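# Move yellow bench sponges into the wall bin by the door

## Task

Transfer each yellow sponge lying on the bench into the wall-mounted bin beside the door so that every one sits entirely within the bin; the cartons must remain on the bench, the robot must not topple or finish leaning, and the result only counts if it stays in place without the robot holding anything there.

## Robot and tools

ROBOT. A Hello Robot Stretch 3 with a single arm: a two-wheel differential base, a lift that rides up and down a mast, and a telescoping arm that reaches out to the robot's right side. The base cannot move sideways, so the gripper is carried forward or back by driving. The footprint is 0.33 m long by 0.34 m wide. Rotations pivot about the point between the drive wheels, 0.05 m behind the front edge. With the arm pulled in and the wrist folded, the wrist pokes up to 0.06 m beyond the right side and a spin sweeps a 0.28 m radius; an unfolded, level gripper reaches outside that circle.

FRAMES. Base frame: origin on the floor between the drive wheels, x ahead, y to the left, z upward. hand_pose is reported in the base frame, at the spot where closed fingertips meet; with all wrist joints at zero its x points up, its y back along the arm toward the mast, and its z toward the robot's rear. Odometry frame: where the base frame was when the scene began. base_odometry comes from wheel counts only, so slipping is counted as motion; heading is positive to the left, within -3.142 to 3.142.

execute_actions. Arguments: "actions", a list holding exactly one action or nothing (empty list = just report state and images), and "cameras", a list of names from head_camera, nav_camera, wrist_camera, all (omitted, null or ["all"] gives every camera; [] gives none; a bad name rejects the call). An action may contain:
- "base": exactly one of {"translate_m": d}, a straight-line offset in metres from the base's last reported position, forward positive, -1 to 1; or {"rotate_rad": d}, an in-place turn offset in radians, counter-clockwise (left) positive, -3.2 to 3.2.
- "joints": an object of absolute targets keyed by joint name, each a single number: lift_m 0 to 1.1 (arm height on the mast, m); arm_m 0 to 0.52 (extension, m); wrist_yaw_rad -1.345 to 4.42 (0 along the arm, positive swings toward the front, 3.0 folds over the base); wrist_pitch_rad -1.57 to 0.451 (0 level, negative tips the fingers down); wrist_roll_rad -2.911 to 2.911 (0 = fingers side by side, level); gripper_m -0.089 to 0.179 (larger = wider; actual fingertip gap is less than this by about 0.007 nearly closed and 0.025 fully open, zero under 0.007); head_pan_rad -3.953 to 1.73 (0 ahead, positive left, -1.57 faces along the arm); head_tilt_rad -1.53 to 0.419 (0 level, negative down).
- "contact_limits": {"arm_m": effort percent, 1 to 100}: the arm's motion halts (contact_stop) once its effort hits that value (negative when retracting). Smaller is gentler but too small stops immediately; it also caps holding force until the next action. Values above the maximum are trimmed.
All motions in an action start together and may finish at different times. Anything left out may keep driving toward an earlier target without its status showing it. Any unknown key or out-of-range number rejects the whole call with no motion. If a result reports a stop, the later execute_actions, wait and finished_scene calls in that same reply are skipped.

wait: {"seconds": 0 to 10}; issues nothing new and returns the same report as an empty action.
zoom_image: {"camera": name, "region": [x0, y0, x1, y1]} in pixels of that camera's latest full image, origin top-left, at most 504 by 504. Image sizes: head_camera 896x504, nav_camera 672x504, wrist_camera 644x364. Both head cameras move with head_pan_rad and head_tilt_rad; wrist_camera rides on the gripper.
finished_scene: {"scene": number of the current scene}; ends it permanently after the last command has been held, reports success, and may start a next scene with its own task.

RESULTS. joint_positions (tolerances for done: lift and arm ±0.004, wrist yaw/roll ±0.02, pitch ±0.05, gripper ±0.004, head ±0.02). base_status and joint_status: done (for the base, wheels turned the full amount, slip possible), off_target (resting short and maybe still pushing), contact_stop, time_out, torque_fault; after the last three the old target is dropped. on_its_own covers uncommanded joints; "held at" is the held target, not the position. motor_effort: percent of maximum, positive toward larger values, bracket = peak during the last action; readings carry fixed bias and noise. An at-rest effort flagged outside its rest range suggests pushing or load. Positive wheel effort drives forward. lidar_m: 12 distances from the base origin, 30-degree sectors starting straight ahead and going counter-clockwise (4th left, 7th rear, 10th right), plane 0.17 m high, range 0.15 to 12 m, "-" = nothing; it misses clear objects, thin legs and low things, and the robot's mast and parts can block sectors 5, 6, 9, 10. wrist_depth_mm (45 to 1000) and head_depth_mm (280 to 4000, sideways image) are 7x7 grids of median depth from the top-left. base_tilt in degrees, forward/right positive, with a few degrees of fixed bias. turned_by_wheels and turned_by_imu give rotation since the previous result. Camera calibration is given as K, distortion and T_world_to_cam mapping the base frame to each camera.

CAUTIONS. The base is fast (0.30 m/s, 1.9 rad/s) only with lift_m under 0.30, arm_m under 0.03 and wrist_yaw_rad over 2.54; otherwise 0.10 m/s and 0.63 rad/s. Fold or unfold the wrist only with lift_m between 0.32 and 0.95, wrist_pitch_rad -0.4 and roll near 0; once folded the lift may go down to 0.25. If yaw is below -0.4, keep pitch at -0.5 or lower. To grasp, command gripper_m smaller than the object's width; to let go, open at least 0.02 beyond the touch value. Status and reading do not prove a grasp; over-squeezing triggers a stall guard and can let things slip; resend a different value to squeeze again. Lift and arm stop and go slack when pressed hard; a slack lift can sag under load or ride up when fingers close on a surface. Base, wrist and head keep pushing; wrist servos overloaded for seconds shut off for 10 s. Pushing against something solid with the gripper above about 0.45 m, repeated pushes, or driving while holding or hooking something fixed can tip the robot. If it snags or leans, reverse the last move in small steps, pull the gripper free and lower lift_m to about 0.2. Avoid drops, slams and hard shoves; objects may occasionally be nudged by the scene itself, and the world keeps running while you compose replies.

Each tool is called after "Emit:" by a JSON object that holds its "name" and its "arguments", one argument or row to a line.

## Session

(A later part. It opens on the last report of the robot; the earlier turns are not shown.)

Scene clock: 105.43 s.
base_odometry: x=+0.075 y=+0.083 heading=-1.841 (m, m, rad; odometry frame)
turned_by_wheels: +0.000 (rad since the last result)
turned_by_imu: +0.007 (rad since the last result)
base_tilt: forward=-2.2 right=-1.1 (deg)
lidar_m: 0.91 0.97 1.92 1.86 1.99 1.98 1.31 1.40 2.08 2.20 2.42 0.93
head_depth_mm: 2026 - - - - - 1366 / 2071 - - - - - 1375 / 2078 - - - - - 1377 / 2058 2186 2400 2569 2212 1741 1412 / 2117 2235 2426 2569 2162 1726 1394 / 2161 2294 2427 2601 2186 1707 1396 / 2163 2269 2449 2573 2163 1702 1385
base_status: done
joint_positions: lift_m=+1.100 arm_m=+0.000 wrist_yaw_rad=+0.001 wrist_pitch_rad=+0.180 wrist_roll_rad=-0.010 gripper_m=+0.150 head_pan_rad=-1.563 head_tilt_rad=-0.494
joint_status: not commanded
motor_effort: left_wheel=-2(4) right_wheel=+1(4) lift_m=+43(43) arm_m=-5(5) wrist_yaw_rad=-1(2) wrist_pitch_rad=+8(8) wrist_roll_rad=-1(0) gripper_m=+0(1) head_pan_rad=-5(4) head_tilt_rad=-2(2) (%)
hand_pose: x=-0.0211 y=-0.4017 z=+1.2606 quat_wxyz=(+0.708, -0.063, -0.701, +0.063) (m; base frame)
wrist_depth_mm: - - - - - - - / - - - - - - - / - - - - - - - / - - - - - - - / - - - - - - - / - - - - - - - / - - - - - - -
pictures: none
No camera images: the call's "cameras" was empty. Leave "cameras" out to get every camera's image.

Emit:
{"name": "execute_actions", "arguments": {
  "actions": [
    {"base":{"translate_m":0.68}}
  ],
  "cameras": []
}}

Emit:
{"name": "execute_actions", "arguments": {
  "actions": [
    {"base":{"rotate_rad":1.571}}
  ],
  "cameras": []
}}

Emit:
{"name": "execute_actions", "arguments": {
  "actions": [
    {"joints":{"arm_m":0.3}}
  ],
  "cameras": []
}}

Emit:
{"name": "execute_actions", "arguments": {
  "actions": [
    {"joints":{"wrist_pitch_rad":-0.6}}
  ],
  "cameras": ["wrist_camera"]
}}

Scene clock: 114.27 s.
base_odometry: x=-0.107 y=-0.572 heading=-1.841 (m, m, rad; odometry frame)
turned_by_wheels: +0.000 (rad since the last result)
turned_by_imu: +0.005 (rad since the last result)
base_tilt: forward=-2.1 right=-1.1 (deg)
lidar_m: 0.23 0.25 0.36 1.80 1.95 2.67 1.99 2.13 2.29 2.28 0.31 0.24
head_depth_mm: 2044 - - - - - 1381 / 2079 - - - - - 1390 / 2087 - - - - - 1371 / 2103 2250 2438 2531 2194 1713 1409 / 2227 2319 2522 2687 2195 1723 1406 / 2234 2385 2574 2716 2062 1609 1019 / 2245 2417 2578 2746 668 868 1356
base_status: done
joint_positions: lift_m=+1.100 arm_m=+0.000 wrist_yaw_rad=+0.001 wrist_pitch_rad=+0.180 wrist_roll_rad=-0.010 gripper_m=+0.150 head_pan_rad=-1.563 head_tilt_rad=-0.494
joint_status: not commanded
motor_effort: left_wheel=-2(4) right_wheel=+2(5) lift_m=+42(43) arm_m=-5(5) wrist_yaw_rad=-2(1) wrist_pitch_rad=+8(7) wrist_roll_rad=-1(1) gripper_m=+0(0) head_pan_rad=-4(5) head_tilt_rad=-3(3) (%)
hand_pose: x=-0.0211 y=-0.4017 z=+1.2606 quat_wxyz=(+0.708, -0.063, -0.701, +0.063) (m; base frame)
wrist_depth_mm: - - - - - - - / - - - - - - - / - - - - - - - / - - - - - - - / - - - - - - - / - - - - - - - / - - - - - - -
pictures: none
No camera images: the call's "cameras" was empty. Leave "cameras" out to get every camera's image.

Scene clock: 117.70 s.
base_odometry: x=-0.107 y=-0.572 heading=-0.270 (m, m, rad; odometry frame)
turned_by_wheels: +1.571 (rad since the last result)
turned_by_imu: +1.587 (rad since the last result)
base_tilt: forward=-2.1 right=-1.2 (deg)
lidar_m: 1.80 1.96 2.67 1.98 2.12 2.28 2.29 0.31 0.24 0.23 0.25 0.36
head_depth_mm: 931 - - - - - 415 / 938 - - - - - 413 / 941 - - - - - 411 / 967 1047 1104 502 531 513 419 / 986 1048 1135 508 537 510 417 / 993 1061 1144 509 544 507 414 / 1009 1077 1148 515 550 503 413
base_status: done
joint_positions: lift_m=+1.100 arm_m=+0.000 wrist_yaw_rad=+0.001 wrist_pitch_rad=+0.180 wrist_roll_rad=-0.010 gripper_m=+0.150 head_pan_rad=-1.563 head_tilt_rad=-0.494
joint_status: not commanded
motor_effort: left_wheel=-2(8) right_wheel=+2(5) lift_m=+43(42) arm_m=-5(5) wrist_yaw_rad=-2(1) wrist_pitch_rad=+8(8) wrist_roll_rad=+0(1) gripper_m=-2(1) head_pan_rad=-4(4) head_tilt_rad=-3(3) (%)
hand_pose: x=-0.0211 y=-0.4017 z=+1.2606 quat_wxyz=(+0.708, -0.063, -0.701, +0.063) (m; base frame)
wrist_depth_mm: 937 928 926 894 891 882 860 / 919 919 905 891 881 881 890 / 903 906 914 879 876 872 860 / 936 900 888 897 866 870 878 / 892 896 900 893 869 862 854 / 896 899 895 869 874 - 839 / - 818 854 879 866 848 847
pictures: none
No camera images: the call's "cameras" was empty. Leave "cameras" out to get every camera's image.

Scene clock: 121.13 s.
base_odometry: x=-0.107 y=-0.572 heading=-0.270 (m, m, rad; odometry frame)
turned_by_wheels: +0.000 (rad since the last result)
turned_by_imu: +0.001 (rad since the last result)
base_tilt: forward=-2.1 right=-1.2 (deg)
lidar_m: 1.80 1.95 2.67 1.98 2.13 2.29 2.27 0.31 0.24 0.23 0.25 0.36
head_depth_mm: 939 1030 1101 501 510 520 425 / 944 - 1125 496 518 517 423 / 964 - 1137 497 523 514 420 / 968 1048 1127 504 529 512 419 / 981 1057 1138 509 537 509 417 / 1000 1068 1143 510 542 508 415 / 1009 1076 1155 514 550 503 413
base_status: not commanded
joint_positions: lift_m=+1.100 arm_m=+0.300 wrist_yaw_rad=+0.001 wrist_pitch_rad=+0.180 wrist_roll_rad=-0.010 gripper_m=+0.150 head_pan_rad=-1.563 head_tilt_rad=-0.494
joint_status: all done
motor_effort: left_wheel=-2(2) right_wheel=+2(2) lift_m=+43(43) arm_m=+4(3) wrist_yaw_rad=+0(0) wrist_pitch_rad=+8(8) wrist_roll_rad=+0(1) gripper_m=+1(0) head_pan_rad=-4(4) head_tilt_rad=-3(3) (%)
hand_pose: x=-0.0211 y=-0.7011 z=+1.2606 quat_wxyz=(+0.708, -0.063, -0.701, +0.063) (m; base frame)
wrist_depth_mm: 633 626 619 614 599 600 593 / 621 614 613 610 600 599 594 / 621 611 616 603 600 588 589 / 627 614 606 604 600 591 589 / 612 614 612 603 596 594 588 / 621 612 600 598 596 - 581 / - 617 604 599 593 591 583
pictures: none
No camera images: the call's "cameras" was empty. Leave "cameras" out to get every camera's image.

Scene clock: 122.23 s.
base_odometry: x=-0.107 y=-0.572 heading=-0.270 (m, m, rad; odometry frame)
turned_by_wheels: +0.000 (rad since the last result)
turned_by_imu: +0.000 (rad since the last result)
base_tilt: forward=-2.1 right=-1.1 (deg)
lidar_m: 1.80 1.95 2.67 1.99 2.12 2.28 2.29 0.31 0.24 0.23 0.25 0.36
head_depth_mm: 937 1031 1103 501 511 519 424 / 946 - 1117 495 517 519 423 / 963 - - 496 523 516 421 / 974 1047 1116 503 528 511 419 / 986 1053 1132 510 535 508 418 / 989 1064 1148 510 543 507 415 / 1003 1071 1146 515 548 504 413
base_status: not commanded
joint_positions: lift_m=+1.100 arm_m=+0.300 wrist_yaw_rad=-0.001 wrist_pitch_rad=-0.573 wrist_roll_rad=+0.003 gripper_m=+0.150 head_pan_rad=-1.563 head_tilt_rad=-0.494
joint_status: all done
motor_effort: left_wheel=-2(3) right_wheel=+2(2) lift_m=+39(43) arm_m=+3(4) wrist_yaw_rad=+2(0) wrist_pitch_rad=-9(10) wrist_roll_rad=-5(5) gripper_m=+1(0) head_pan_rad=-5(4) head_tilt_rad=-3(3) (%)
hand_pose: x=-0.0218 y=-0.6470 z=+1.0795 quat_wxyz=(+0.677, +0.199, -0.679, -0.201) (m; base frame)
wrist_depth_mm: 592 577 569 565 555 544 540 / 622 612 619 614 606 605 586 / 505 513 531 535 545 557 573 / 423 429 440 446 452 467 472 / 314 373 376 383 389 399 399 / 306 326 330 335 340 - 348 / - 117 292 298 300 297 308
pictures: wrist_camera
camera_calibration (this result's frames):
wrist_camera: T_world_to_cam=[[-0.998654, 0.0127752, 0.0502754, -0.0708382], [-0.0283107, 0.677897, -0.734611, 1.2686], [-0.0434664, -0.735046, -0.676623, 0.414986], [0, 0, 0, 1]] pos_world=[-0.0167899, -0.554043, 1.21628]
Images, in order (width x height): wrist_camera 644x364.

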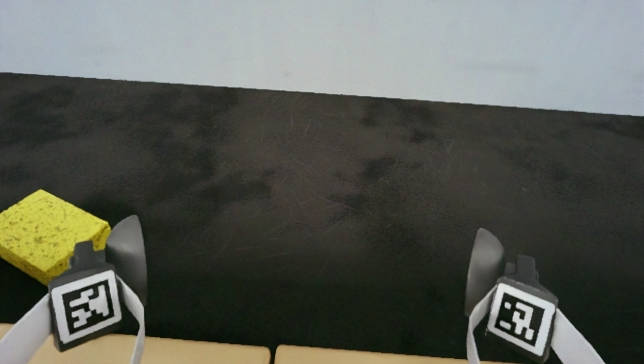

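Emit:
{"name": "execute_actions", "arguments": {
  "actions": [
    {"joints":{"wrist_pitch_rad":0.2}}
  ],
  "cameras": []
}}

Emit:
{"name": "execute_actions", "arguments": {
  "actions": [
    {"base":{"translate_m":0.235},"joints":{"arm_m":0.52}}
  ],
  "cameras": []
}}

Emit:
{"name": "execute_actions", "arguments": {
  "actions": [
    {"joints":{"wrist_pitch_rad":-1.05}}
  ],
  "cameras": ["wrist_camera"]
}}

Scene clock: 124.57 s.
base_odometry: x=-0.107 y=-0.572 heading=-0.270 (m, m, rad; odometry frame)
turned_by_wheels: +0.000 (rad since the last result)
turned_by_imu: +0.000 (rad since the last result)
base_tilt: forward=-2.2 right=-1.1 (deg)
lidar_m: 1.80 1.95 2.67 1.98 2.13 2.28 2.28 0.31 0.24 0.23 0.25 0.36
head_depth_mm: 938 1029 1103 502 511 520 424 / 942 - 1125 499 517 517 423 / 959 - 1145 498 525 516 420 / 971 1044 1137 503 527 511 419 / 985 1057 1143 508 535 509 418 / 993 1069 1146 509 543 508 415 / 997 1079 1148 515 549 504 413
base_status: not commanded
joint_positions: lift_m=+1.100 arm_m=+0.300 wrist_yaw_rad=-0.001 wrist_pitch_rad=+0.178 wrist_roll_rad=-0.006 gripper_m=+0.150 head_pan_rad=-1.563 head_tilt_rad=-0.494
joint_status: all done
motor_effort: left_wheel=-2(2) right_wheel=+1(2) lift_m=+39(39) arm_m=+3(3) wrist_yaw_rad=+2(2) wrist_pitch_rad=+8(9) wrist_roll_rad=-2(5) gripper_m=+0(1) head_pan_rad=-4(4) head_tilt_rad=-3(3) (%)
hand_pose: x=-0.0217 y=-0.7012 z=+1.2602 quat_wxyz=(+0.707, -0.063, -0.702, +0.062) (m; base frame)
wrist_depth_mm: 624 612 611 615 606 605 588 / 630 614 617 609 608 604 588 / 629 617 610 610 602 591 592 / 611 612 610 597 593 591 582 / 624 601 608 603 596 589 585 / 626 602 606 592 591 - 577 / - 612 609 596 601 585 585
pictures: none
No camera images: the call's "cameras" was empty. Leave "cameras" out to get every camera's image.

Scene clock: 128.33 s.
base_odometry: x=+0.120 y=-0.635 heading=-0.270 (m, m, rad; odometry frame)
turned_by_wheels: +0.000 (rad since the last result)
turned_by_imu: +0.001 (rad since the last result)
base_tilt: forward=-2.2 right=-1.1 (deg)
lidar_m: 1.57 1.73 2.66 1.99 2.10 2.85 0.76 0.34 0.26 0.25 0.27 0.39
head_depth_mm: 956 1056 1107 504 532 519 423 / 969 1051 1120 511 535 517 422 / 975 - 1132 518 542 515 422 / 992 1070 1154 517 551 512 419 / 999 1078 1161 524 555 511 417 / 1011 1084 1155 528 564 506 416 / 1021 1093 1161 534 570 504 413
base_status: done
joint_positions: lift_m=+1.100 arm_m=+0.519 wrist_yaw_rad=-0.001 wrist_pitch_rad=+0.179 wrist_roll_rad=-0.007 gripper_m=+0.150 head_pan_rad=-1.563 head_tilt_rad=-0.494
joint_status: all done
motor_effort: left_wheel=-2(4) right_wheel=+1(5) lift_m=+39(39) arm_m=+4(5) wrist_yaw_rad=+1(2) wrist_pitch_rad=+8(9) wrist_roll_rad=-1(1) gripper_m=+0(0) head_pan_rad=-4(4) head_tilt_rad=-3(3) (%)
hand_pose: x=-0.0217 y=-0.9204 z=+1.2606 quat_wxyz=(+0.707, -0.064, -0.702, +0.062) (m; base frame)
wrist_depth_mm: 426 422 416 416 410 407 407 / 420 421 419 413 408 406 401 / 422 420 417 412 407 404 400 / 425 420 418 407 407 402 396 / 415 413 411 408 402 402 401 / 418 411 408 408 403 - 398 / - 413 410 407 403 400 396
pictures: none
No camera images: the call's "cameras" was empty. Leave "cameras" out to get every camera's image.

Scene clock: 129.77 s.
base_odometry: x=+0.120 y=-0.635 heading=-0.270 (m, m, rad; odometry frame)
turned_by_wheels: +0.000 (rad since the last result)
turned_by_imu: +0.000 (rad since the last result)
base_tilt: forward=-2.1 right=-1.1 (deg)
lidar_m: 1.57 1.73 2.65 1.99 2.10 2.85 0.77 0.34 0.26 0.25 0.27 0.39
head_depth_mm: 956 1054 1111 505 529 520 423 / 968 1057 1121 511 538 517 422 / 978 - 1142 517 543 512 420 / 987 1057 1156 519 552 511 418 / 1000 1075 1157 523 557 510 417 / 1009 1081 1158 528 564 506 415 / 1020 1097 1169 533 570 504 413
base_status: not commanded
joint_positions: lift_m=+1.100 arm_m=+0.519 wrist_yaw_rad=-0.001 wrist_pitch_rad=-1.053 wrist_roll_rad=-0.007 gripper_m=+0.150 head_pan_rad=-1.563 head_tilt_rad=-0.494
joint_status: all done
motor_effort: left_wheel=-2(2) right_wheel=+2(1) lift_m=+39(38) arm_m=+4(4) wrist_yaw_rad=+1(2) wrist_pitch_rad=+2(7) wrist_roll_rad=-2(1) gripper_m=-1(0) head_pan_rad=-4(3) head_tilt_rad=-3(3) (%)
hand_pose: x=-0.0217 y=-0.7698 z=+1.0040 quat_wxyz=(+0.613, +0.356, -0.609, -0.355) (m; base frame)
wrist_depth_mm: 306 312 318 323 326 331 337 / 287 293 296 301 308 311 316 / 272 275 279 284 287 290 296 / 257 259 263 267 270 275 281 / 243 247 207 251 255 261 262 / 232 235 197 197 241 - 249 / - 223 223 190 231 231 237
pictures: wrist_camera
camera_calibration (this result's frames):
wrist_camera: T_world_to_cam=[[-0.998279, -0.0202852, 0.0550225, -0.0956162], [-0.0377361, 0.940407, -0.337949, 1.09999], [-0.0448882, -0.339444, -0.939555, 0.842173], [0, 0, 0, 1]] pos_world=[-0.0161386, -0.750508, 1.16827]
Images, in order (width x height): wrist_camera 644x364.

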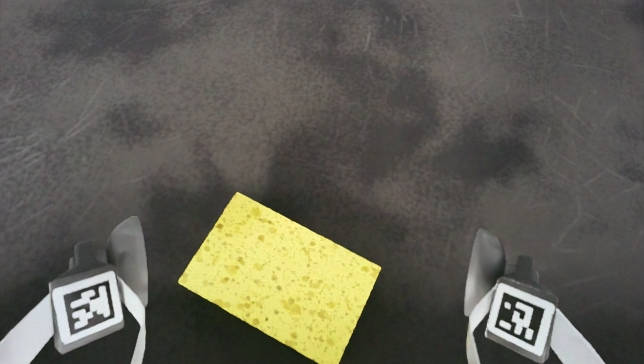

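Emit:
{"name": "execute_actions", "arguments": {
  "actions": [
    {"joints":{"arm_m":0.505,"gripper_m":0.178}}
  ],
  "cameras": []
}}

Emit:
{"name": "execute_actions", "arguments": {
  "actions": [
    {"joints":{"lift_m":1.03}}
  ],
  "cameras": []
}}

Emit:
{"name": "execute_actions", "arguments": {
  "actions": [
    {"joints":{"gripper_m":0.03}}
  ],
  "cameras": []
}}

Emit:
{"name": "execute_actions", "arguments": {
  "actions": [
    {"joints":{"lift_m":1.1,"wrist_pitch_rad":-0.5,"wrist_yaw_rad":-0.8}}
  ],
  "cameras": ["wrist_camera"]
}}

Scene clock: 131.80 s.
base_odometry: x=+0.120 y=-0.635 heading=-0.270 (m, m, rad; odometry frame)
turned_by_wheels: +0.000 (rad since the last result)
turned_by_imu: +0.000 (rad since the last result)
base_tilt: forward=-2.1 right=-1.1 (deg)
lidar_m: 1.56 1.73 2.65 1.99 2.10 2.85 0.76 0.34 0.26 0.25 0.27 0.39
head_depth_mm: 953 1052 1109 506 531 521 424 / 968 1053 1116 512 537 517 424 / 981 - 1140 517 543 514 420 / 988 1058 1153 519 553 513 417 / 1004 1069 1153 522 557 509 417 / 1012 1083 1159 529 565 506 415 / 1019 1091 1169 532 571 504 413
base_status: not commanded
joint_positions: lift_m=+1.100 arm_m=+0.505 wrist_yaw_rad=-0.001 wrist_pitch_rad=-1.054 wrist_roll_rad=-0.007 gripper_m=+0.178 head_pan_rad=-1.563 head_tilt_rad=-0.494
joint_status: all done
motor_effort: left_wheel=-2(2) right_wheel=+1(2) lift_m=+39(39) arm_m=-5(4) wrist_yaw_rad=+1(2) wrist_pitch_rad=+2(2) wrist_roll_rad=-2(2) gripper_m=+1(96) head_pan_rad=-3(4) head_tilt_rad=-3(3) (%)
hand_pose: x=-0.0217 y=-0.7559 z=+1.0040 quat_wxyz=(+0.613, +0.357, -0.609, -0.355) (m; base frame)
wrist_depth_mm: 307 311 317 322 326 334 340 / 287 292 296 299 306 314 316 / 273 273 279 282 288 291 297 / 256 258 264 267 270 274 278 / 246 247 205 207 257 261 261 / - 234 231 198 242 245 251 / 218 223 226 225 231 233 241
pictures: none
No camera images: the call's "cameras" was empty. Leave "cameras" out to get every camera's image.

Scene clock: 133.27 s.
base_odometry: x=+0.120 y=-0.635 heading=-0.270 (m, m, rad; odometry frame)
turned_by_wheels: +0.000 (rad since the last result)
turned_by_imu: +0.000 (rad since the last result)
base_tilt: forward=-2.2 right=-1.1 (deg)
lidar_m: 1.57 1.74 2.65 1.99 2.11 2.85 0.77 0.34 0.26 0.25 0.27 0.39
head_depth_mm: 966 1026 - 502 529 519 424 / 976 1029 1132 505 531 519 422 / 983 1040 1159 508 535 515 421 / 992 1061 1138 516 546 511 419 / 999 1069 1150 522 557 508 417 / 1009 1084 1155 529 565 507 415 / 1021 1096 1168 531 570 503 413
base_status: not commanded
joint_positions: lift_m=+1.030 arm_m=+0.505 wrist_yaw_rad=-0.001 wrist_pitch_rad=-1.054 wrist_roll_rad=-0.007 gripper_m=+0.178 head_pan_rad=-1.563 head_tilt_rad=-0.494
joint_status: all done
motor_effort: left_wheel=-2(2) right_wheel=+1(1) lift_m=+31(32) arm_m=-5(5) wrist_yaw_rad=+1(1) wrist_pitch_rad=+2(1) wrist_roll_rad=-1(2) gripper_m=+1(1) head_pan_rad=-3(5) head_tilt_rad=-3(3) (%)
hand_pose: x=-0.0217 y=-0.7559 z=+0.9342 quat_wxyz=(+0.613, +0.357, -0.609, -0.355) (m; base frame)
wrist_depth_mm: 222 226 229 233 237 241 247 / 208 211 214 218 221 225 229 / 197 199 199 205 209 212 215 / 187 186 144 146 196 199 202 / 179 138 136 138 182 189 190 / - 170 132 131 174 178 182 / 159 161 163 127 167 169 173
pictures: none
No camera images: the call's "cameras" was empty. Leave "cameras" out to get every camera's image.

Scene clock: 135.23 s.
base_odometry: x=+0.120 y=-0.635 heading=-0.270 (m, m, rad; odometry frame)
turned_by_wheels: +0.000 (rad since the last result)
turned_by_imu: +0.000 (rad since the last result)
base_tilt: forward=-2.1 right=-1.1 (deg)
lidar_m: 1.56 1.73 2.65 1.99 2.10 2.85 0.76 0.34 0.26 0.25 0.27 0.39
head_depth_mm: 962 1026 - 502 527 521 424 / 977 1026 1143 505 532 517 422 / 987 1041 1154 508 536 514 421 / 994 1071 1141 515 546 512 420 / 1003 1069 1153 522 557 509 417 / 1008 1086 1152 528 563 506 415 / 1021 1097 1169 531 570 502 412
base_status: not commanded
joint_positions: lift_m=+1.030 arm_m=+0.505 wrist_yaw_rad=-0.001 wrist_pitch_rad=-1.054 wrist_roll_rad=-0.007 gripper_m=+0.032 head_pan_rad=-1.563 head_tilt_rad=-0.494
joint_status: all done
motor_effort: left_wheel=-2(2) right_wheel=+2(2) lift_m=+31(31) arm_m=-5(5) wrist_yaw_rad=+1(1) wrist_pitch_rad=+2(2) wrist_roll_rad=-1(1) gripper_m=-35(100) head_pan_rad=-4(3) head_tilt_rad=-3(3) (%)
hand_pose: x=-0.0217 y=-0.7559 z=+0.9342 quat_wxyz=(+0.613, +0.357, -0.609, -0.355) (m; base frame)
wrist_depth_mm: 224 226 229 233 238 242 245 / 209 212 216 219 222 226 230 / 198 199 197 205 209 212 216 / 187 188 144 146 196 199 202 / 176 179 137 137 139 189 190 / 168 170 170 131 132 180 181 / 161 160 164 164 165 168 171
pictures: none
No camera images: the call's "cameras" was empty. Leave "cameras" out to get every camera's image.

Scene clock: 136.70 s.
base_odometry: x=+0.120 y=-0.635 heading=-0.270 (m, m, rad; odometry frame)
turned_by_wheels: +0.000 (rad since the last result)
turned_by_imu: +0.000 (rad since the last result)
base_tilt: forward=-2.2 right=-1.1 (deg)
lidar_m: 1.56 1.72 2.65 1.99 2.10 2.85 0.76 0.34 0.26 0.25 0.27 0.39
head_depth_mm: 950 1051 1091 502 527 519 424 / 966 1056 1093 504 530 518 423 / 975 - 1152 509 536 516 421 / 991 1056 1151 516 546 511 418 / 1002 1073 1162 523 558 511 417 / 1007 1082 1161 527 564 506 416 / 1018 1097 1167 533 572 504 413
base_status: not commanded
joint_positions: lift_m=+1.100 arm_m=+0.505 wrist_yaw_rad=-0.797 wrist_pitch_rad=-0.520 wrist_roll_rad=-0.008 gripper_m=+0.039 head_pan_rad=-1.563 head_tilt_rad=-0.494
joint_status: all done
on_its_own: gripper_m is held at +0.037, not at your +0.030, by its stall guard, which is still easing
motor_effort: left_wheel=-2(2) right_wheel=+2(2) lift_m=+43(44) arm_m=-5(5) wrist_yaw_rad=-4(4) wrist_pitch_rad=+7(8) wrist_roll_rad=-1(1) gripper_m=-30(32) head_pan_rad=-4(4) head_tilt_rad=-3(3) (%)
hand_pose: x=-0.1720 y=-0.7973 z=+1.0904 quat_wxyz=(+0.562, -0.096, -0.698, -0.433) (m; base frame)
wrist_depth_mm: 334 381 450 547 706 - - / 357 406 482 616 747 871 - / 375 439 491 588 613 628 644 / 398 444 146 148 476 504 513 / 382 388 138 138 140 425 432 / 336 347 338 131 130 365 369 / 302 291 304 302 301 314 324
pictures: wrist_camera
camera_calibration (this result's frames):
wrist_camera: T_world_to_cam=[[-0.691605, 0.719858, 0.0590505, 0.387522], [0.427991, 0.474301, -0.769326, 1.32819], [-0.581813, -0.506796, -0.636122, 0.350596], [0, 0, 0, 1]] pos_world=[-0.0964586, -0.731241, 1.22195]
Images, in order (width x height): wrist_camera 644x364.

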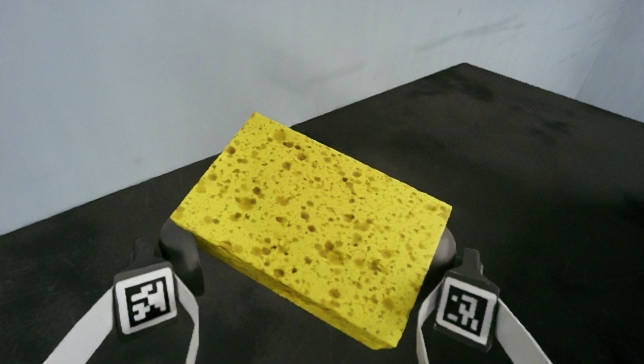

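Emit:
{"name": "execute_actions", "arguments": {
  "actions": [
    {"joints":{"wrist_yaw_rad":0,"wrist_pitch_rad":0.15}}
  ],
  "cameras": []
}}

Emit:
{"name": "execute_actions", "arguments": {
  "actions": [
    {"joints":{"arm_m":0}}
  ],
  "cameras": []
}}

Emit:
{"name": "execute_actions", "arguments": {
  "actions": [
    {"base":{"rotate_rad":-1.571}}
  ],
  "cameras": []
}}

Emit:
{"name": "execute_actions", "arguments": {
  "actions": [
    {"base":{"translate_m":-1.0}}
  ],
  "cameras": []
}}

Emit:
{"name": "execute_actions", "arguments": {
  "actions": [
    {"base":{"translate_m":-0.7}}
  ],
  "cameras": []
}}

Emit:
{"name": "execute_actions", "arguments": {
  "actions": [
    {"base":{"rotate_rad":-1.571}}
  ],
  "cameras": []
}}

Emit:
{"name": "execute_actions", "arguments": {
  "actions": [
    {"base":{"translate_m":-0.605}}
  ],
  "cameras": []
}}

Emit:
{"name": "execute_actions", "arguments": {
  "actions": [
    {"joints":{"arm_m":0.4,"wrist_pitch_rad":-0.5},"contact_limits":{"arm_m":20}}
  ],
  "cameras": ["head_camera"]
}}

Scene clock: 139.73 s.
base_odometry: x=+0.120 y=-0.635 heading=-0.270 (m, m, rad; odometry frame)
turned_by_wheels: +0.000 (rad since the last result)
turned_by_imu: +0.001 (rad since the last result)
base_tilt: forward=-2.1 right=-1.1 (deg)
lidar_m: 1.57 1.73 2.65 1.99 2.10 2.85 0.77 0.34 0.26 0.25 0.27 0.39
head_depth_mm: 954 1053 1115 502 526 520 423 / 970 1052 1113 505 531 516 422 / 978 - 1134 508 534 515 421 / 992 1059 1147 516 544 512 420 / 1002 1075 1158 523 557 510 417 / 1007 1076 1157 528 564 507 414 / 1018 1105 1169 534 570 504 412
base_status: not commanded
joint_positions: lift_m=+1.100 arm_m=+0.505 wrist_yaw_rad=-0.003 wrist_pitch_rad=+0.126 wrist_roll_rad=-0.008 gripper_m=+0.053 head_pan_rad=-1.563 head_tilt_rad=-0.494
joint_status: all done
on_its_own: gripper_m is held at +0.051, not at your +0.030, by its stall guard, which is still easing
motor_effort: left_wheel=-2(2) right_wheel=+2(1) lift_m=+43(42) arm_m=-5(5) wrist_yaw_rad=+4(4) wrist_pitch_rad=+9(10) wrist_roll_rad=-1(1) gripper_m=-25(26) head_pan_rad=-4(4) head_tilt_rad=-3(3) (%)
hand_pose: x=-0.0223 y=-0.9075 z=+1.2467 quat_wxyz=(+0.709, -0.045, -0.703, +0.043) (m; base frame)
wrist_depth_mm: 425 423 415 416 410 411 404 / 435 423 420 419 415 406 404 / 429 428 420 420 418 411 409 / 429 426 146 148 414 410 406 / 436 427 137 138 140 414 412 / 431 - 423 131 131 417 415 / 433 436 432 426 421 417 412
pictures: none
No camera images: the call's "cameras" was empty. Leave "cameras" out to get every camera's image.

Scene clock: 144.63 s.
base_odometry: x=+0.120 y=-0.635 heading=-0.270 (m, m, rad; odometry frame)
turned_by_wheels: +0.000 (rad since the last result)
turned_by_imu: +0.001 (rad since the last result)
base_tilt: forward=-2.1 right=-1.1 (deg)
lidar_m: 1.57 1.73 2.64 1.99 2.10 2.85 0.77 0.34 0.26 0.25 0.27 0.39
head_depth_mm: 954 - - - - - 412 / 955 - - - - - 406 / 965 - - - - - 410 / 983 320 1133 516 546 511 419 / 1002 1059 1158 523 557 510 417 / 1010 1086 1161 527 562 508 415 / 1027 1092 1167 531 572 504 413
base_status: not commanded
joint_positions: lift_m=+1.100 arm_m=+0.000 wrist_yaw_rad=-0.002 wrist_pitch_rad=+0.127 wrist_roll_rad=-0.008 gripper_m=+0.059 head_pan_rad=-1.563 head_tilt_rad=-0.494
joint_status: all done
on_its_own: gripper_m is held at +0.058, not at your +0.030, by its stall guard, which is not easing now
motor_effort: left_wheel=-2(2) right_wheel=+2(1) lift_m=+43(43) arm_m=-5(7) wrist_yaw_rad=+1(3) wrist_pitch_rad=+9(9) wrist_roll_rad=-1(1) gripper_m=-23(25) head_pan_rad=-4(4) head_tilt_rad=-3(3) (%)
hand_pose: x=-0.0218 y=-0.4025 z=+1.2471 quat_wxyz=(+0.709, -0.045, -0.703, +0.044) (m; base frame)
wrist_depth_mm: 923 916 910 886 884 877 853 / 928 917 913 891 880 874 854 / 920 916 910 885 882 889 879 / 921 897 147 148 901 877 878 / 944 915 137 138 140 890 882 / 933 - 905 131 130 892 868 / 935 367 749 719 363 757 798
pictures: none
No camera images: the call's "cameras" was empty. Leave "cameras" out to get every camera's image.

Scene clock: 148.07 s.
base_odometry: x=+0.120 y=-0.635 heading=-1.841 (m, m, rad; odometry frame)
turned_by_wheels: -1.571 (rad since the last result)
turned_by_imu: -1.587 (rad since the last result)
base_tilt: forward=-2.2 right=-1.1 (deg)
lidar_m: 0.25 0.27 0.39 1.57 1.79 2.65 1.99 2.10 2.84 0.75 0.34 0.26
head_depth_mm: 2282 - - - - - 1392 / 2288 - - - - - 1372 / 2304 - - - - - 1372 / 2332 321 2635 2678 2203 1726 1400 / 2418 2549 2831 2949 2187 1709 1396 / 2419 2630 2819 957 1058 1233 1132 / 2424 2588 2782 892 699 1684 1097
base_status: done
joint_positions: lift_m=+1.100 arm_m=+0.000 wrist_yaw_rad=-0.002 wrist_pitch_rad=+0.127 wrist_roll_rad=-0.008 gripper_m=+0.059 head_pan_rad=-1.563 head_tilt_rad=-0.494
joint_status: not commanded
on_its_own: gripper_m is held at +0.058, not at your +0.030, by its stall guard, which is not easing now
motor_effort: left_wheel=+2(7) right_wheel=-2(4) lift_m=+43(42) arm_m=-5(5) wrist_yaw_rad=+2(2) wrist_pitch_rad=+9(9) wrist_roll_rad=-1(1) gripper_m=-23(23) head_pan_rad=-4(4) head_tilt_rad=-3(3) (%)
hand_pose: x=-0.0218 y=-0.4025 z=+1.2471 quat_wxyz=(+0.709, -0.045, -0.703, +0.044) (m; base frame)
wrist_depth_mm: - - - - - - - / - - - - - - - / - - - - - - - / - - 146 148 - - - / - - 138 138 140 - - / - - - 131 130 - - / - 696 - - - - -
pictures: none
No camera images: the call's "cameras" was empty. Leave "cameras" out to get every camera's image.

Scene clock: 159.30 s.
base_odometry: x=+0.387 y=+0.329 heading=-1.841 (m, m, rad; odometry frame)
turned_by_wheels: +0.000 (rad since the last result)
turned_by_imu: -0.003 (rad since the last result)
base_tilt: forward=-2.1 right=-1.1 (deg)
lidar_m: 1.25 1.33 1.86 1.67 2.09 1.64 0.99 1.03 1.53 2.47 2.75 1.27
head_depth_mm: 2216 - - - - - 1388 / 2214 - - - - - 1371 / 2263 - - - - - 1363 / 2317 320 2684 2798 2205 1723 1399 / 2314 2375 2561 2775 2193 1702 1404 / 2328 2465 2669 2801 2170 1700 1387 / 2337 2452 2668 2721 2159 1685 1390
base_status: done
joint_positions: lift_m=+1.100 arm_m=+0.000 wrist_yaw_rad=-0.002 wrist_pitch_rad=+0.127 wrist_roll_rad=-0.008 gripper_m=+0.059 head_pan_rad=-1.563 head_tilt_rad=-0.494
joint_status: not commanded
on_its_own: gripper_m is held at +0.058, not at your +0.030, by its stall guard, which is not easing now
motor_effort: left_wheel=+2(3) right_wheel=-1(5) lift_m=+42(43) arm_m=-5(5) wrist_yaw_rad=+2(2) wrist_pitch_rad=+9(8) wrist_roll_rad=-1(1) gripper_m=-22(22) head_pan_rad=-4(4) head_tilt_rad=-3(3) (%)
hand_pose: x=-0.0218 y=-0.4025 z=+1.2471 quat_wxyz=(+0.709, -0.045, -0.703, +0.044) (m; base frame)
wrist_depth_mm: - - - - - - - / - - - - - - - / - - - - - - - / - - 146 148 - - - / - - 138 138 140 - - / - - - 131 131 - - / - - - - - - -
pictures: none
No camera images: the call's "cameras" was empty. Leave "cameras" out to get every camera's image.

Scene clock: 167.53 s.
base_odometry: x=+0.574 y=+1.003 heading=-1.841 (m, m, rad; odometry frame)
turned_by_wheels: +0.000 (rad since the last result)
turned_by_imu: -0.002 (rad since the last result)
base_tilt: forward=-2.1 right=-1.2 (deg)
lidar_m: 1.95 2.30 1.76 1.98 1.20 0.92 0.39 0.30 0.42 1.69 2.66 1.98
head_depth_mm: 2184 - - - - - 1047 / 2200 - - - - - 1370 / 2180 - - - - - 1391 / 2239 320 2612 2758 2212 1732 1401 / 2287 2422 2683 2793 2197 1707 1405 / 2321 2472 2685 2871 2188 1680 1389 / 2334 2525 2718 2780 2142 1682 1386
base_status: done
joint_positions: lift_m=+1.100 arm_m=+0.000 wrist_yaw_rad=-0.002 wrist_pitch_rad=+0.127 wrist_roll_rad=-0.008 gripper_m=+0.059 head_pan_rad=-1.563 head_tilt_rad=-0.494
joint_status: not commanded
on_its_own: gripper_m is held at +0.058, not at your +0.030, by its stall guard, which is not easing now
motor_effort: left_wheel=+3(3) right_wheel=-1(5) lift_m=+43(43) arm_m=-5(5) wrist_yaw_rad=+2(1) wrist_pitch_rad=+9(8) wrist_roll_rad=-1(1) gripper_m=-23(22) head_pan_rad=-4(4) head_tilt_rad=-3(3) (%)
hand_pose: x=-0.0218 y=-0.4025 z=+1.2471 quat_wxyz=(+0.709, -0.045, -0.703, +0.044) (m; base frame)
wrist_depth_mm: - - - - - - - / - - - - - - - / - - - - - - - / - - 147 148 - - - / - - 138 138 140 - - / - - - 131 130 - - / - - - - 806 772 822
pictures: none
No camera images: the call's "cameras" was empty. Leave "cameras" out to get every camera's image.

Scene clock: 170.97 s.
base_odometry: x=+0.574 y=+1.003 heading=+2.871 (m, m, rad; odometry frame)
turned_by_wheels: -1.571 (rad since the last result)
turned_by_imu: -1.586 (rad since the last result)
base_tilt: forward=-2.2 right=-1.1 (deg)
lidar_m: 1.77 2.66 1.98 1.94 2.30 1.75 2.12 1.19 0.92 0.39 0.30 0.43
head_depth_mm: 726 - - - - - 1217 / 731 - - - - - 1252 / 736 - - - - - 1262 / 753 320 867 943 1029 1131 1260 / 765 814 891 925 718 736 809 / 771 832 897 904 652 529 493 / 780 841 909 897 649 510 417
base_status: done
joint_positions: lift_m=+1.100 arm_m=+0.000 wrist_yaw_rad=-0.002 wrist_pitch_rad=+0.127 wrist_roll_rad=-0.008 gripper_m=+0.059 head_pan_rad=-1.563 head_tilt_rad=-0.494
joint_status: not commanded
on_its_own: gripper_m is held at +0.058, not at your +0.030, by its stall guard, which is not easing now
motor_effort: left_wheel=+2(7) right_wheel=-2(4) lift_m=+42(42) arm_m=-5(5) wrist_yaw_rad=+2(1) wrist_pitch_rad=+9(9) wrist_roll_rad=-1(1) gripper_m=-23(23) head_pan_rad=-3(4) head_tilt_rad=-3(3) (%)
hand_pose: x=-0.0218 y=-0.4025 z=+1.2471 quat_wxyz=(+0.709, -0.045, -0.703, +0.044) (m; base frame)
wrist_depth_mm: 665 652 649 635 628 629 618 / 666 656 652 645 631 627 622 / 668 665 650 640 637 634 624 / 667 662 147 147 638 629 624 / 676 671 138 138 140 628 635 / 673 - 661 131 131 640 632 / 688 672 666 657 638 646 628
pictures: none
No camera images: the call's "cameras" was empty. Leave "cameras" out to get every camera's image.

Scene clock: 178.17 s.
base_odometry: x=+1.157 y=+0.842 heading=+2.871 (m, m, rad; odometry frame)
turned_by_wheels: +0.000 (rad since the last result)
turned_by_imu: -0.002 (rad since the last result)
base_tilt: forward=-2.1 right=-1.2 (deg)
lidar_m: 1.32 3.25 2.03 2.00 1.50 1.19 1.52 1.10 0.86 0.86 0.91 0.77
head_depth_mm: 681 - - - - - 1119 / 687 - - - - - 1172 / 694 - - - - - 1194 / 708 320 815 901 955 854 1186 / 722 763 838 901 961 878 1196 / 725 777 841 914 962 820 1218 / 737 790 850 927 993 1115 1249
base_status: done
joint_positions: lift_m=+1.100 arm_m=+0.000 wrist_yaw_rad=-0.002 wrist_pitch_rad=+0.127 wrist_roll_rad=-0.008 gripper_m=+0.059 head_pan_rad=-1.563 head_tilt_rad=-0.494
joint_status: not commanded
on_its_own: gripper_m is held at +0.058, not at your +0.030, by its stall guard, which is not easing now
motor_effort: left_wheel=+2(2) right_wheel=-2(6) lift_m=+43(43) arm_m=-5(5) wrist_yaw_rad=+0(2) wrist_pitch_rad=+9(9) wrist_roll_rad=-1(1) gripper_m=-23(22) head_pan_rad=-4(4) head_tilt_rad=-2(3) (%)
hand_pose: x=-0.0218 y=-0.4025 z=+1.2471 quat_wxyz=(+0.709, -0.045, -0.703, +0.044) (m; base frame)
wrist_depth_mm: 611 615 604 596 589 553 554 / 609 610 599 592 594 557 560 / 617 614 601 596 594 567 556 / 619 605 147 148 594 569 563 / 620 618 138 138 140 566 561 / 616 - 618 131 131 577 575 / 626 617 615 599 596 573 566
pictures: none
No camera images: the call's "cameras" was empty. Leave "cameras" out to get every camera's image.

Scene clock: 182.30 s.
base_odometry: x=+1.157 y=+0.842 heading=+2.871 (m, m, rad; odometry frame)
turned_by_wheels: +0.000 (rad since the last result)
turned_by_imu: +0.001 (rad since the last result)
base_tilt: forward=-2.1 right=-1.1 (deg)
lidar_m: 1.32 3.24 2.04 2.00 1.50 1.19 1.52 1.10 0.86 0.86 0.91 0.77
head_depth_mm: 687 754 797 864 929 993 1101 / 691 - 807 872 929 837 1155 / 706 - 797 885 951 882 1170 / 712 765 805 892 953 856 1182 / 718 772 835 904 964 877 1202 / 726 783 843 913 963 820 1236 / 735 791 850 922 991 1115 1242
base_status: not commanded
joint_positions: lift_m=+1.100 arm_m=+0.400 wrist_yaw_rad=-0.002 wrist_pitch_rad=-0.514 wrist_roll_rad=-0.008 gripper_m=+0.059 head_pan_rad=-1.563 head_tilt_rad=-0.494
joint_status: all done
on_its_own: gripper_m is held at +0.058, not at your +0.030, by its stall guard, which is not easing now
motor_effort: left_wheel=+2(2) right_wheel=-2(1) lift_m=+43(42) arm_m=+4(6) wrist_yaw_rad=+1(1) wrist_pitch_rad=+6(8) wrist_roll_rad=-2(1) gripper_m=-22(23) head_pan_rad=-4(4) head_tilt_rad=-3(3) (%)
contact_limits: arm_m 20 (drawing in: default 32, maximum 52; extending or still: default 42, maximum 70)
hand_pose: x=-0.0219 y=-0.7560 z=+1.0916 quat_wxyz=(+0.687, +0.180, -0.681, -0.180) (m; base frame)
wrist_depth_mm: 197 194 190 187 183 180 177 / 217 213 208 204 202 197 194 / 240 236 224 222 222 216 212 / 271 265 146 148 238 241 236 / 312 299 138 137 140 269 264 / 366 - 338 130 130 307 299 / 433 429 404 394 364 371 325
pictures: head_camera (sideways: a quarter turn clockwise sets it upright)
camera_calibration (this result's frames):
head_camera: T_world_to_cam=[[-0.0533314, 0.432974, -0.899828, 1.18396], [0.998516, 0.0330683, -0.043269, 0.0513939], [0.0110214, -0.9008, -0.434095, 0.522588], [0, 0, 0, 1]] pos_world=[0.00606493, -0.0435751, 1.29444]
Images, in order (width x height): head_camera 896x504.

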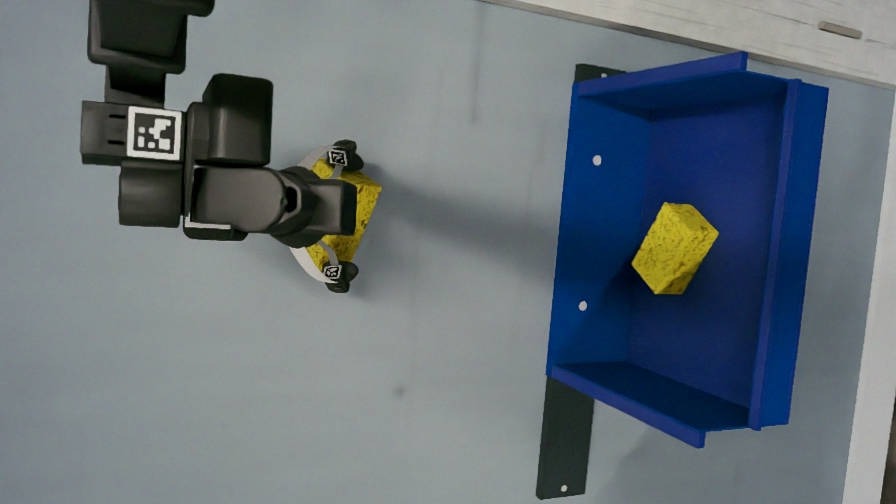

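Emit:
{"name": "execute_actions", "arguments": {
  "actions": [
    {"joints":{"lift_m":0.8,"arm_m":0.37}}
  ],
  "cameras": []
}}

Emit:
{"name": "execute_actions", "arguments": {
  "actions": [
    {"joints":{"gripper_m":0.17}}
  ],
  "cameras": []
}}

Emit:
{"name": "execute_actions", "arguments": {
  "actions": [
    {"joints":{"lift_m":0.6,"arm_m":0.0}}
  ],
  "cameras": ["head_camera"]
}}

Scene clock: 186.37 s.
base_odometry: x=+1.157 y=+0.842 heading=+2.871 (m, m, rad; odometry frame)
turned_by_wheels: +0.000 (rad since the last result)
turned_by_imu: +0.001 (rad since the last result)
base_tilt: forward=-2.2 right=-1.1 (deg)
lidar_m: 1.31 3.25 2.04 2.00 1.50 1.19 1.52 1.10 0.86 0.86 0.91 0.77
head_depth_mm: 695 742 802 863 927 969 - / 701 748 804 871 - 859 1148 / 706 757 815 877 - 858 1158 / 714 766 823 892 932 855 1191 / 718 774 831 907 964 880 1203 / 727 784 845 914 960 816 1218 / 736 788 854 925 990 1118 1249
base_status: not commanded
joint_positions: lift_m=+0.800 arm_m=+0.370 wrist_yaw_rad=-0.002 wrist_pitch_rad=-0.514 wrist_roll_rad=-0.008 gripper_m=+0.059 head_pan_rad=-1.563 head_tilt_rad=-0.494
joint_status: all done
on_its_own: gripper_m is held at +0.058, not at your +0.030, by its stall guard, which is not easing now
motor_effort: left_wheel=+2(2) right_wheel=-1(1) lift_m=+31(36) arm_m=-5(7) wrist_yaw_rad=+2(2) wrist_pitch_rad=+6(6) wrist_roll_rad=-1(1) gripper_m=-23(23) head_pan_rad=-3(5) head_tilt_rad=-3(3) (%)
hand_pose: x=-0.0219 y=-0.7265 z=+0.7919 quat_wxyz=(+0.687, +0.180, -0.681, -0.180) (m; base frame)
wrist_depth_mm: 226 222 218 215 210 207 203 / 249 244 240 236 229 226 221 / 272 271 255 252 252 248 243 / 258 283 147 148 265 267 265 / 249 312 137 137 140 282 244 / 254 - 307 131 131 285 208 / 246 275 241 236 278 280 202
pictures: none
No camera images: the call's "cameras" was empty. Leave "cameras" out to get every camera's image.

Scene clock: 187.97 s.
base_odometry: x=+1.157 y=+0.842 heading=+2.871 (m, m, rad; odometry frame)
turned_by_wheels: +0.000 (rad since the last result)
turned_by_imu: +0.000 (rad since the last result)
base_tilt: forward=-2.2 right=-1.1 (deg)
lidar_m: 1.32 3.24 2.03 2.00 1.50 1.19 1.52 1.10 0.86 0.86 0.91 0.77
head_depth_mm: 691 738 795 860 919 979 - / 700 751 805 875 - 866 1161 / 710 756 814 881 - 857 1170 / 713 767 828 891 956 823 1180 / 721 773 833 901 966 846 1202 / 730 780 843 917 962 823 1231 / 734 790 855 925 997 1116 1243
base_status: not commanded
joint_positions: lift_m=+0.800 arm_m=+0.370 wrist_yaw_rad=-0.002 wrist_pitch_rad=-0.514 wrist_roll_rad=-0.008 gripper_m=+0.170 head_pan_rad=-1.563 head_tilt_rad=-0.494
joint_status: all done
motor_effort: left_wheel=+2(2) right_wheel=-2(2) lift_m=+31(31) arm_m=-5(5) wrist_yaw_rad=+2(2) wrist_pitch_rad=+5(5) wrist_roll_rad=-1(1) gripper_m=+2(96) head_pan_rad=-4(4) head_tilt_rad=-3(3) (%)
hand_pose: x=-0.0219 y=-0.7265 z=+0.7919 quat_wxyz=(+0.687, +0.180, -0.681, -0.180) (m; base frame)
wrist_depth_mm: 225 223 219 214 210 207 203 / 249 244 239 235 230 225 221 / 272 270 264 259 253 249 243 / 258 283 276 273 271 267 267 / 245 319 313 304 297 278 243 / - 318 322 324 326 323 204 / - 283 247 244 292 293 183
pictures: none
No camera images: the call's "cameras" was empty. Leave "cameras" out to get every camera's image.

Scene clock: 191.90 s.
base_odometry: x=+1.157 y=+0.842 heading=+2.871 (m, m, rad; odometry frame)
turned_by_wheels: +0.000 (rad since the last result)
turned_by_imu: +0.001 (rad since the last result)
base_tilt: forward=-2.2 right=-1.1 (deg)
lidar_m: 1.31 3.24 2.03 2.00 1.50 1.19 1.52 1.10 0.86 0.85 0.91 0.77
head_depth_mm: 691 742 798 858 921 990 1095 / 701 751 810 872 929 838 1154 / 705 758 813 886 946 884 1169 / 714 767 824 897 952 829 1191 / 722 771 831 904 966 848 1197 / 729 782 842 914 968 818 1224 / 737 790 852 926 992 1120 1250
base_status: not commanded
joint_positions: lift_m=+0.670 arm_m=+0.000 wrist_yaw_rad=+0.002 wrist_pitch_rad=-0.512 wrist_roll_rad=-0.015 gripper_m=+0.170 head_pan_rad=-1.563 head_tilt_rad=-0.496
joint_status: lift_m contact_stop (moved -0.130 of -0.200); the others done
on_its_own: lift_m is slack since a contact_stop, until your next command for it (your +0.600 is given up)
motor_effort: left_wheel=+1(6) right_wheel=+0(8) lift_m=+37(39) arm_m=-5(30) wrist_yaw_rad=-3(16) wrist_pitch_rad=+4(64) wrist_roll_rad=+1(20) gripper_m=+0(5) head_pan_rad=-3(4) head_tilt_rad=-2(3) (%)
hand_pose: x=-0.0211 y=-0.3568 z=+0.6622 quat_wxyz=(+0.689, +0.181, -0.678, -0.177) (m; base frame)
wrist_depth_mm: 583 348 468 448 513 373 508 / 641 331 323 316 313 539 551 / 707 699 684 658 652 604 595 / 793 782 756 739 710 679 667 / 871 887 870 833 786 771 741 / - 874 876 883 875 873 835 / 741 772 783 808 795 803 868
pictures: head_camera (sideways: a quarter turn clockwise sets it upright)
camera_calibration (this result's frames):
head_camera: T_world_to_cam=[[-0.0533208, 0.434206, -0.899234, 1.18318], [0.998517, 0.0330816, -0.0432341, 0.0513484], [0.0109756, -0.900206, -0.435326, 0.524191], [0, 0, 0, 1]] pos_world=[0.00606285, -0.0435648, 1.29437]
Images, in order (width x height): head_camera 896x504.

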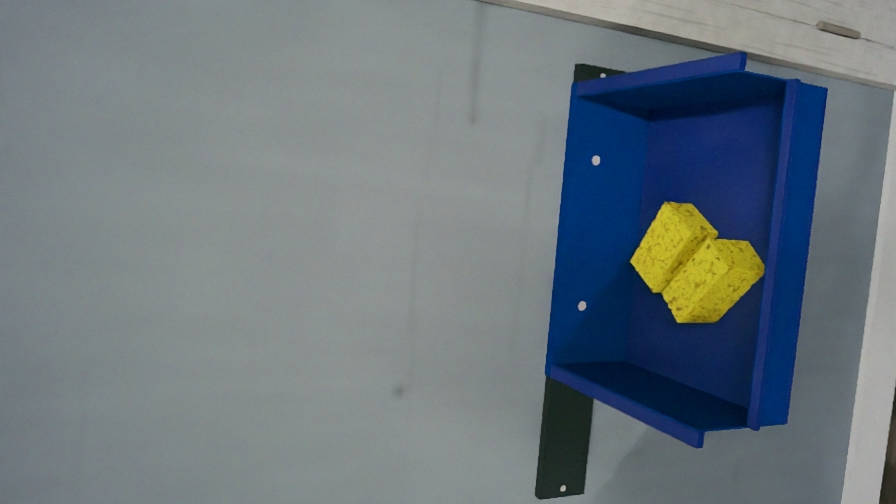

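Emit:
{"name": "finished_scene", "arguments": {
  "scene": 2
}}

The scene is finished: the task was done.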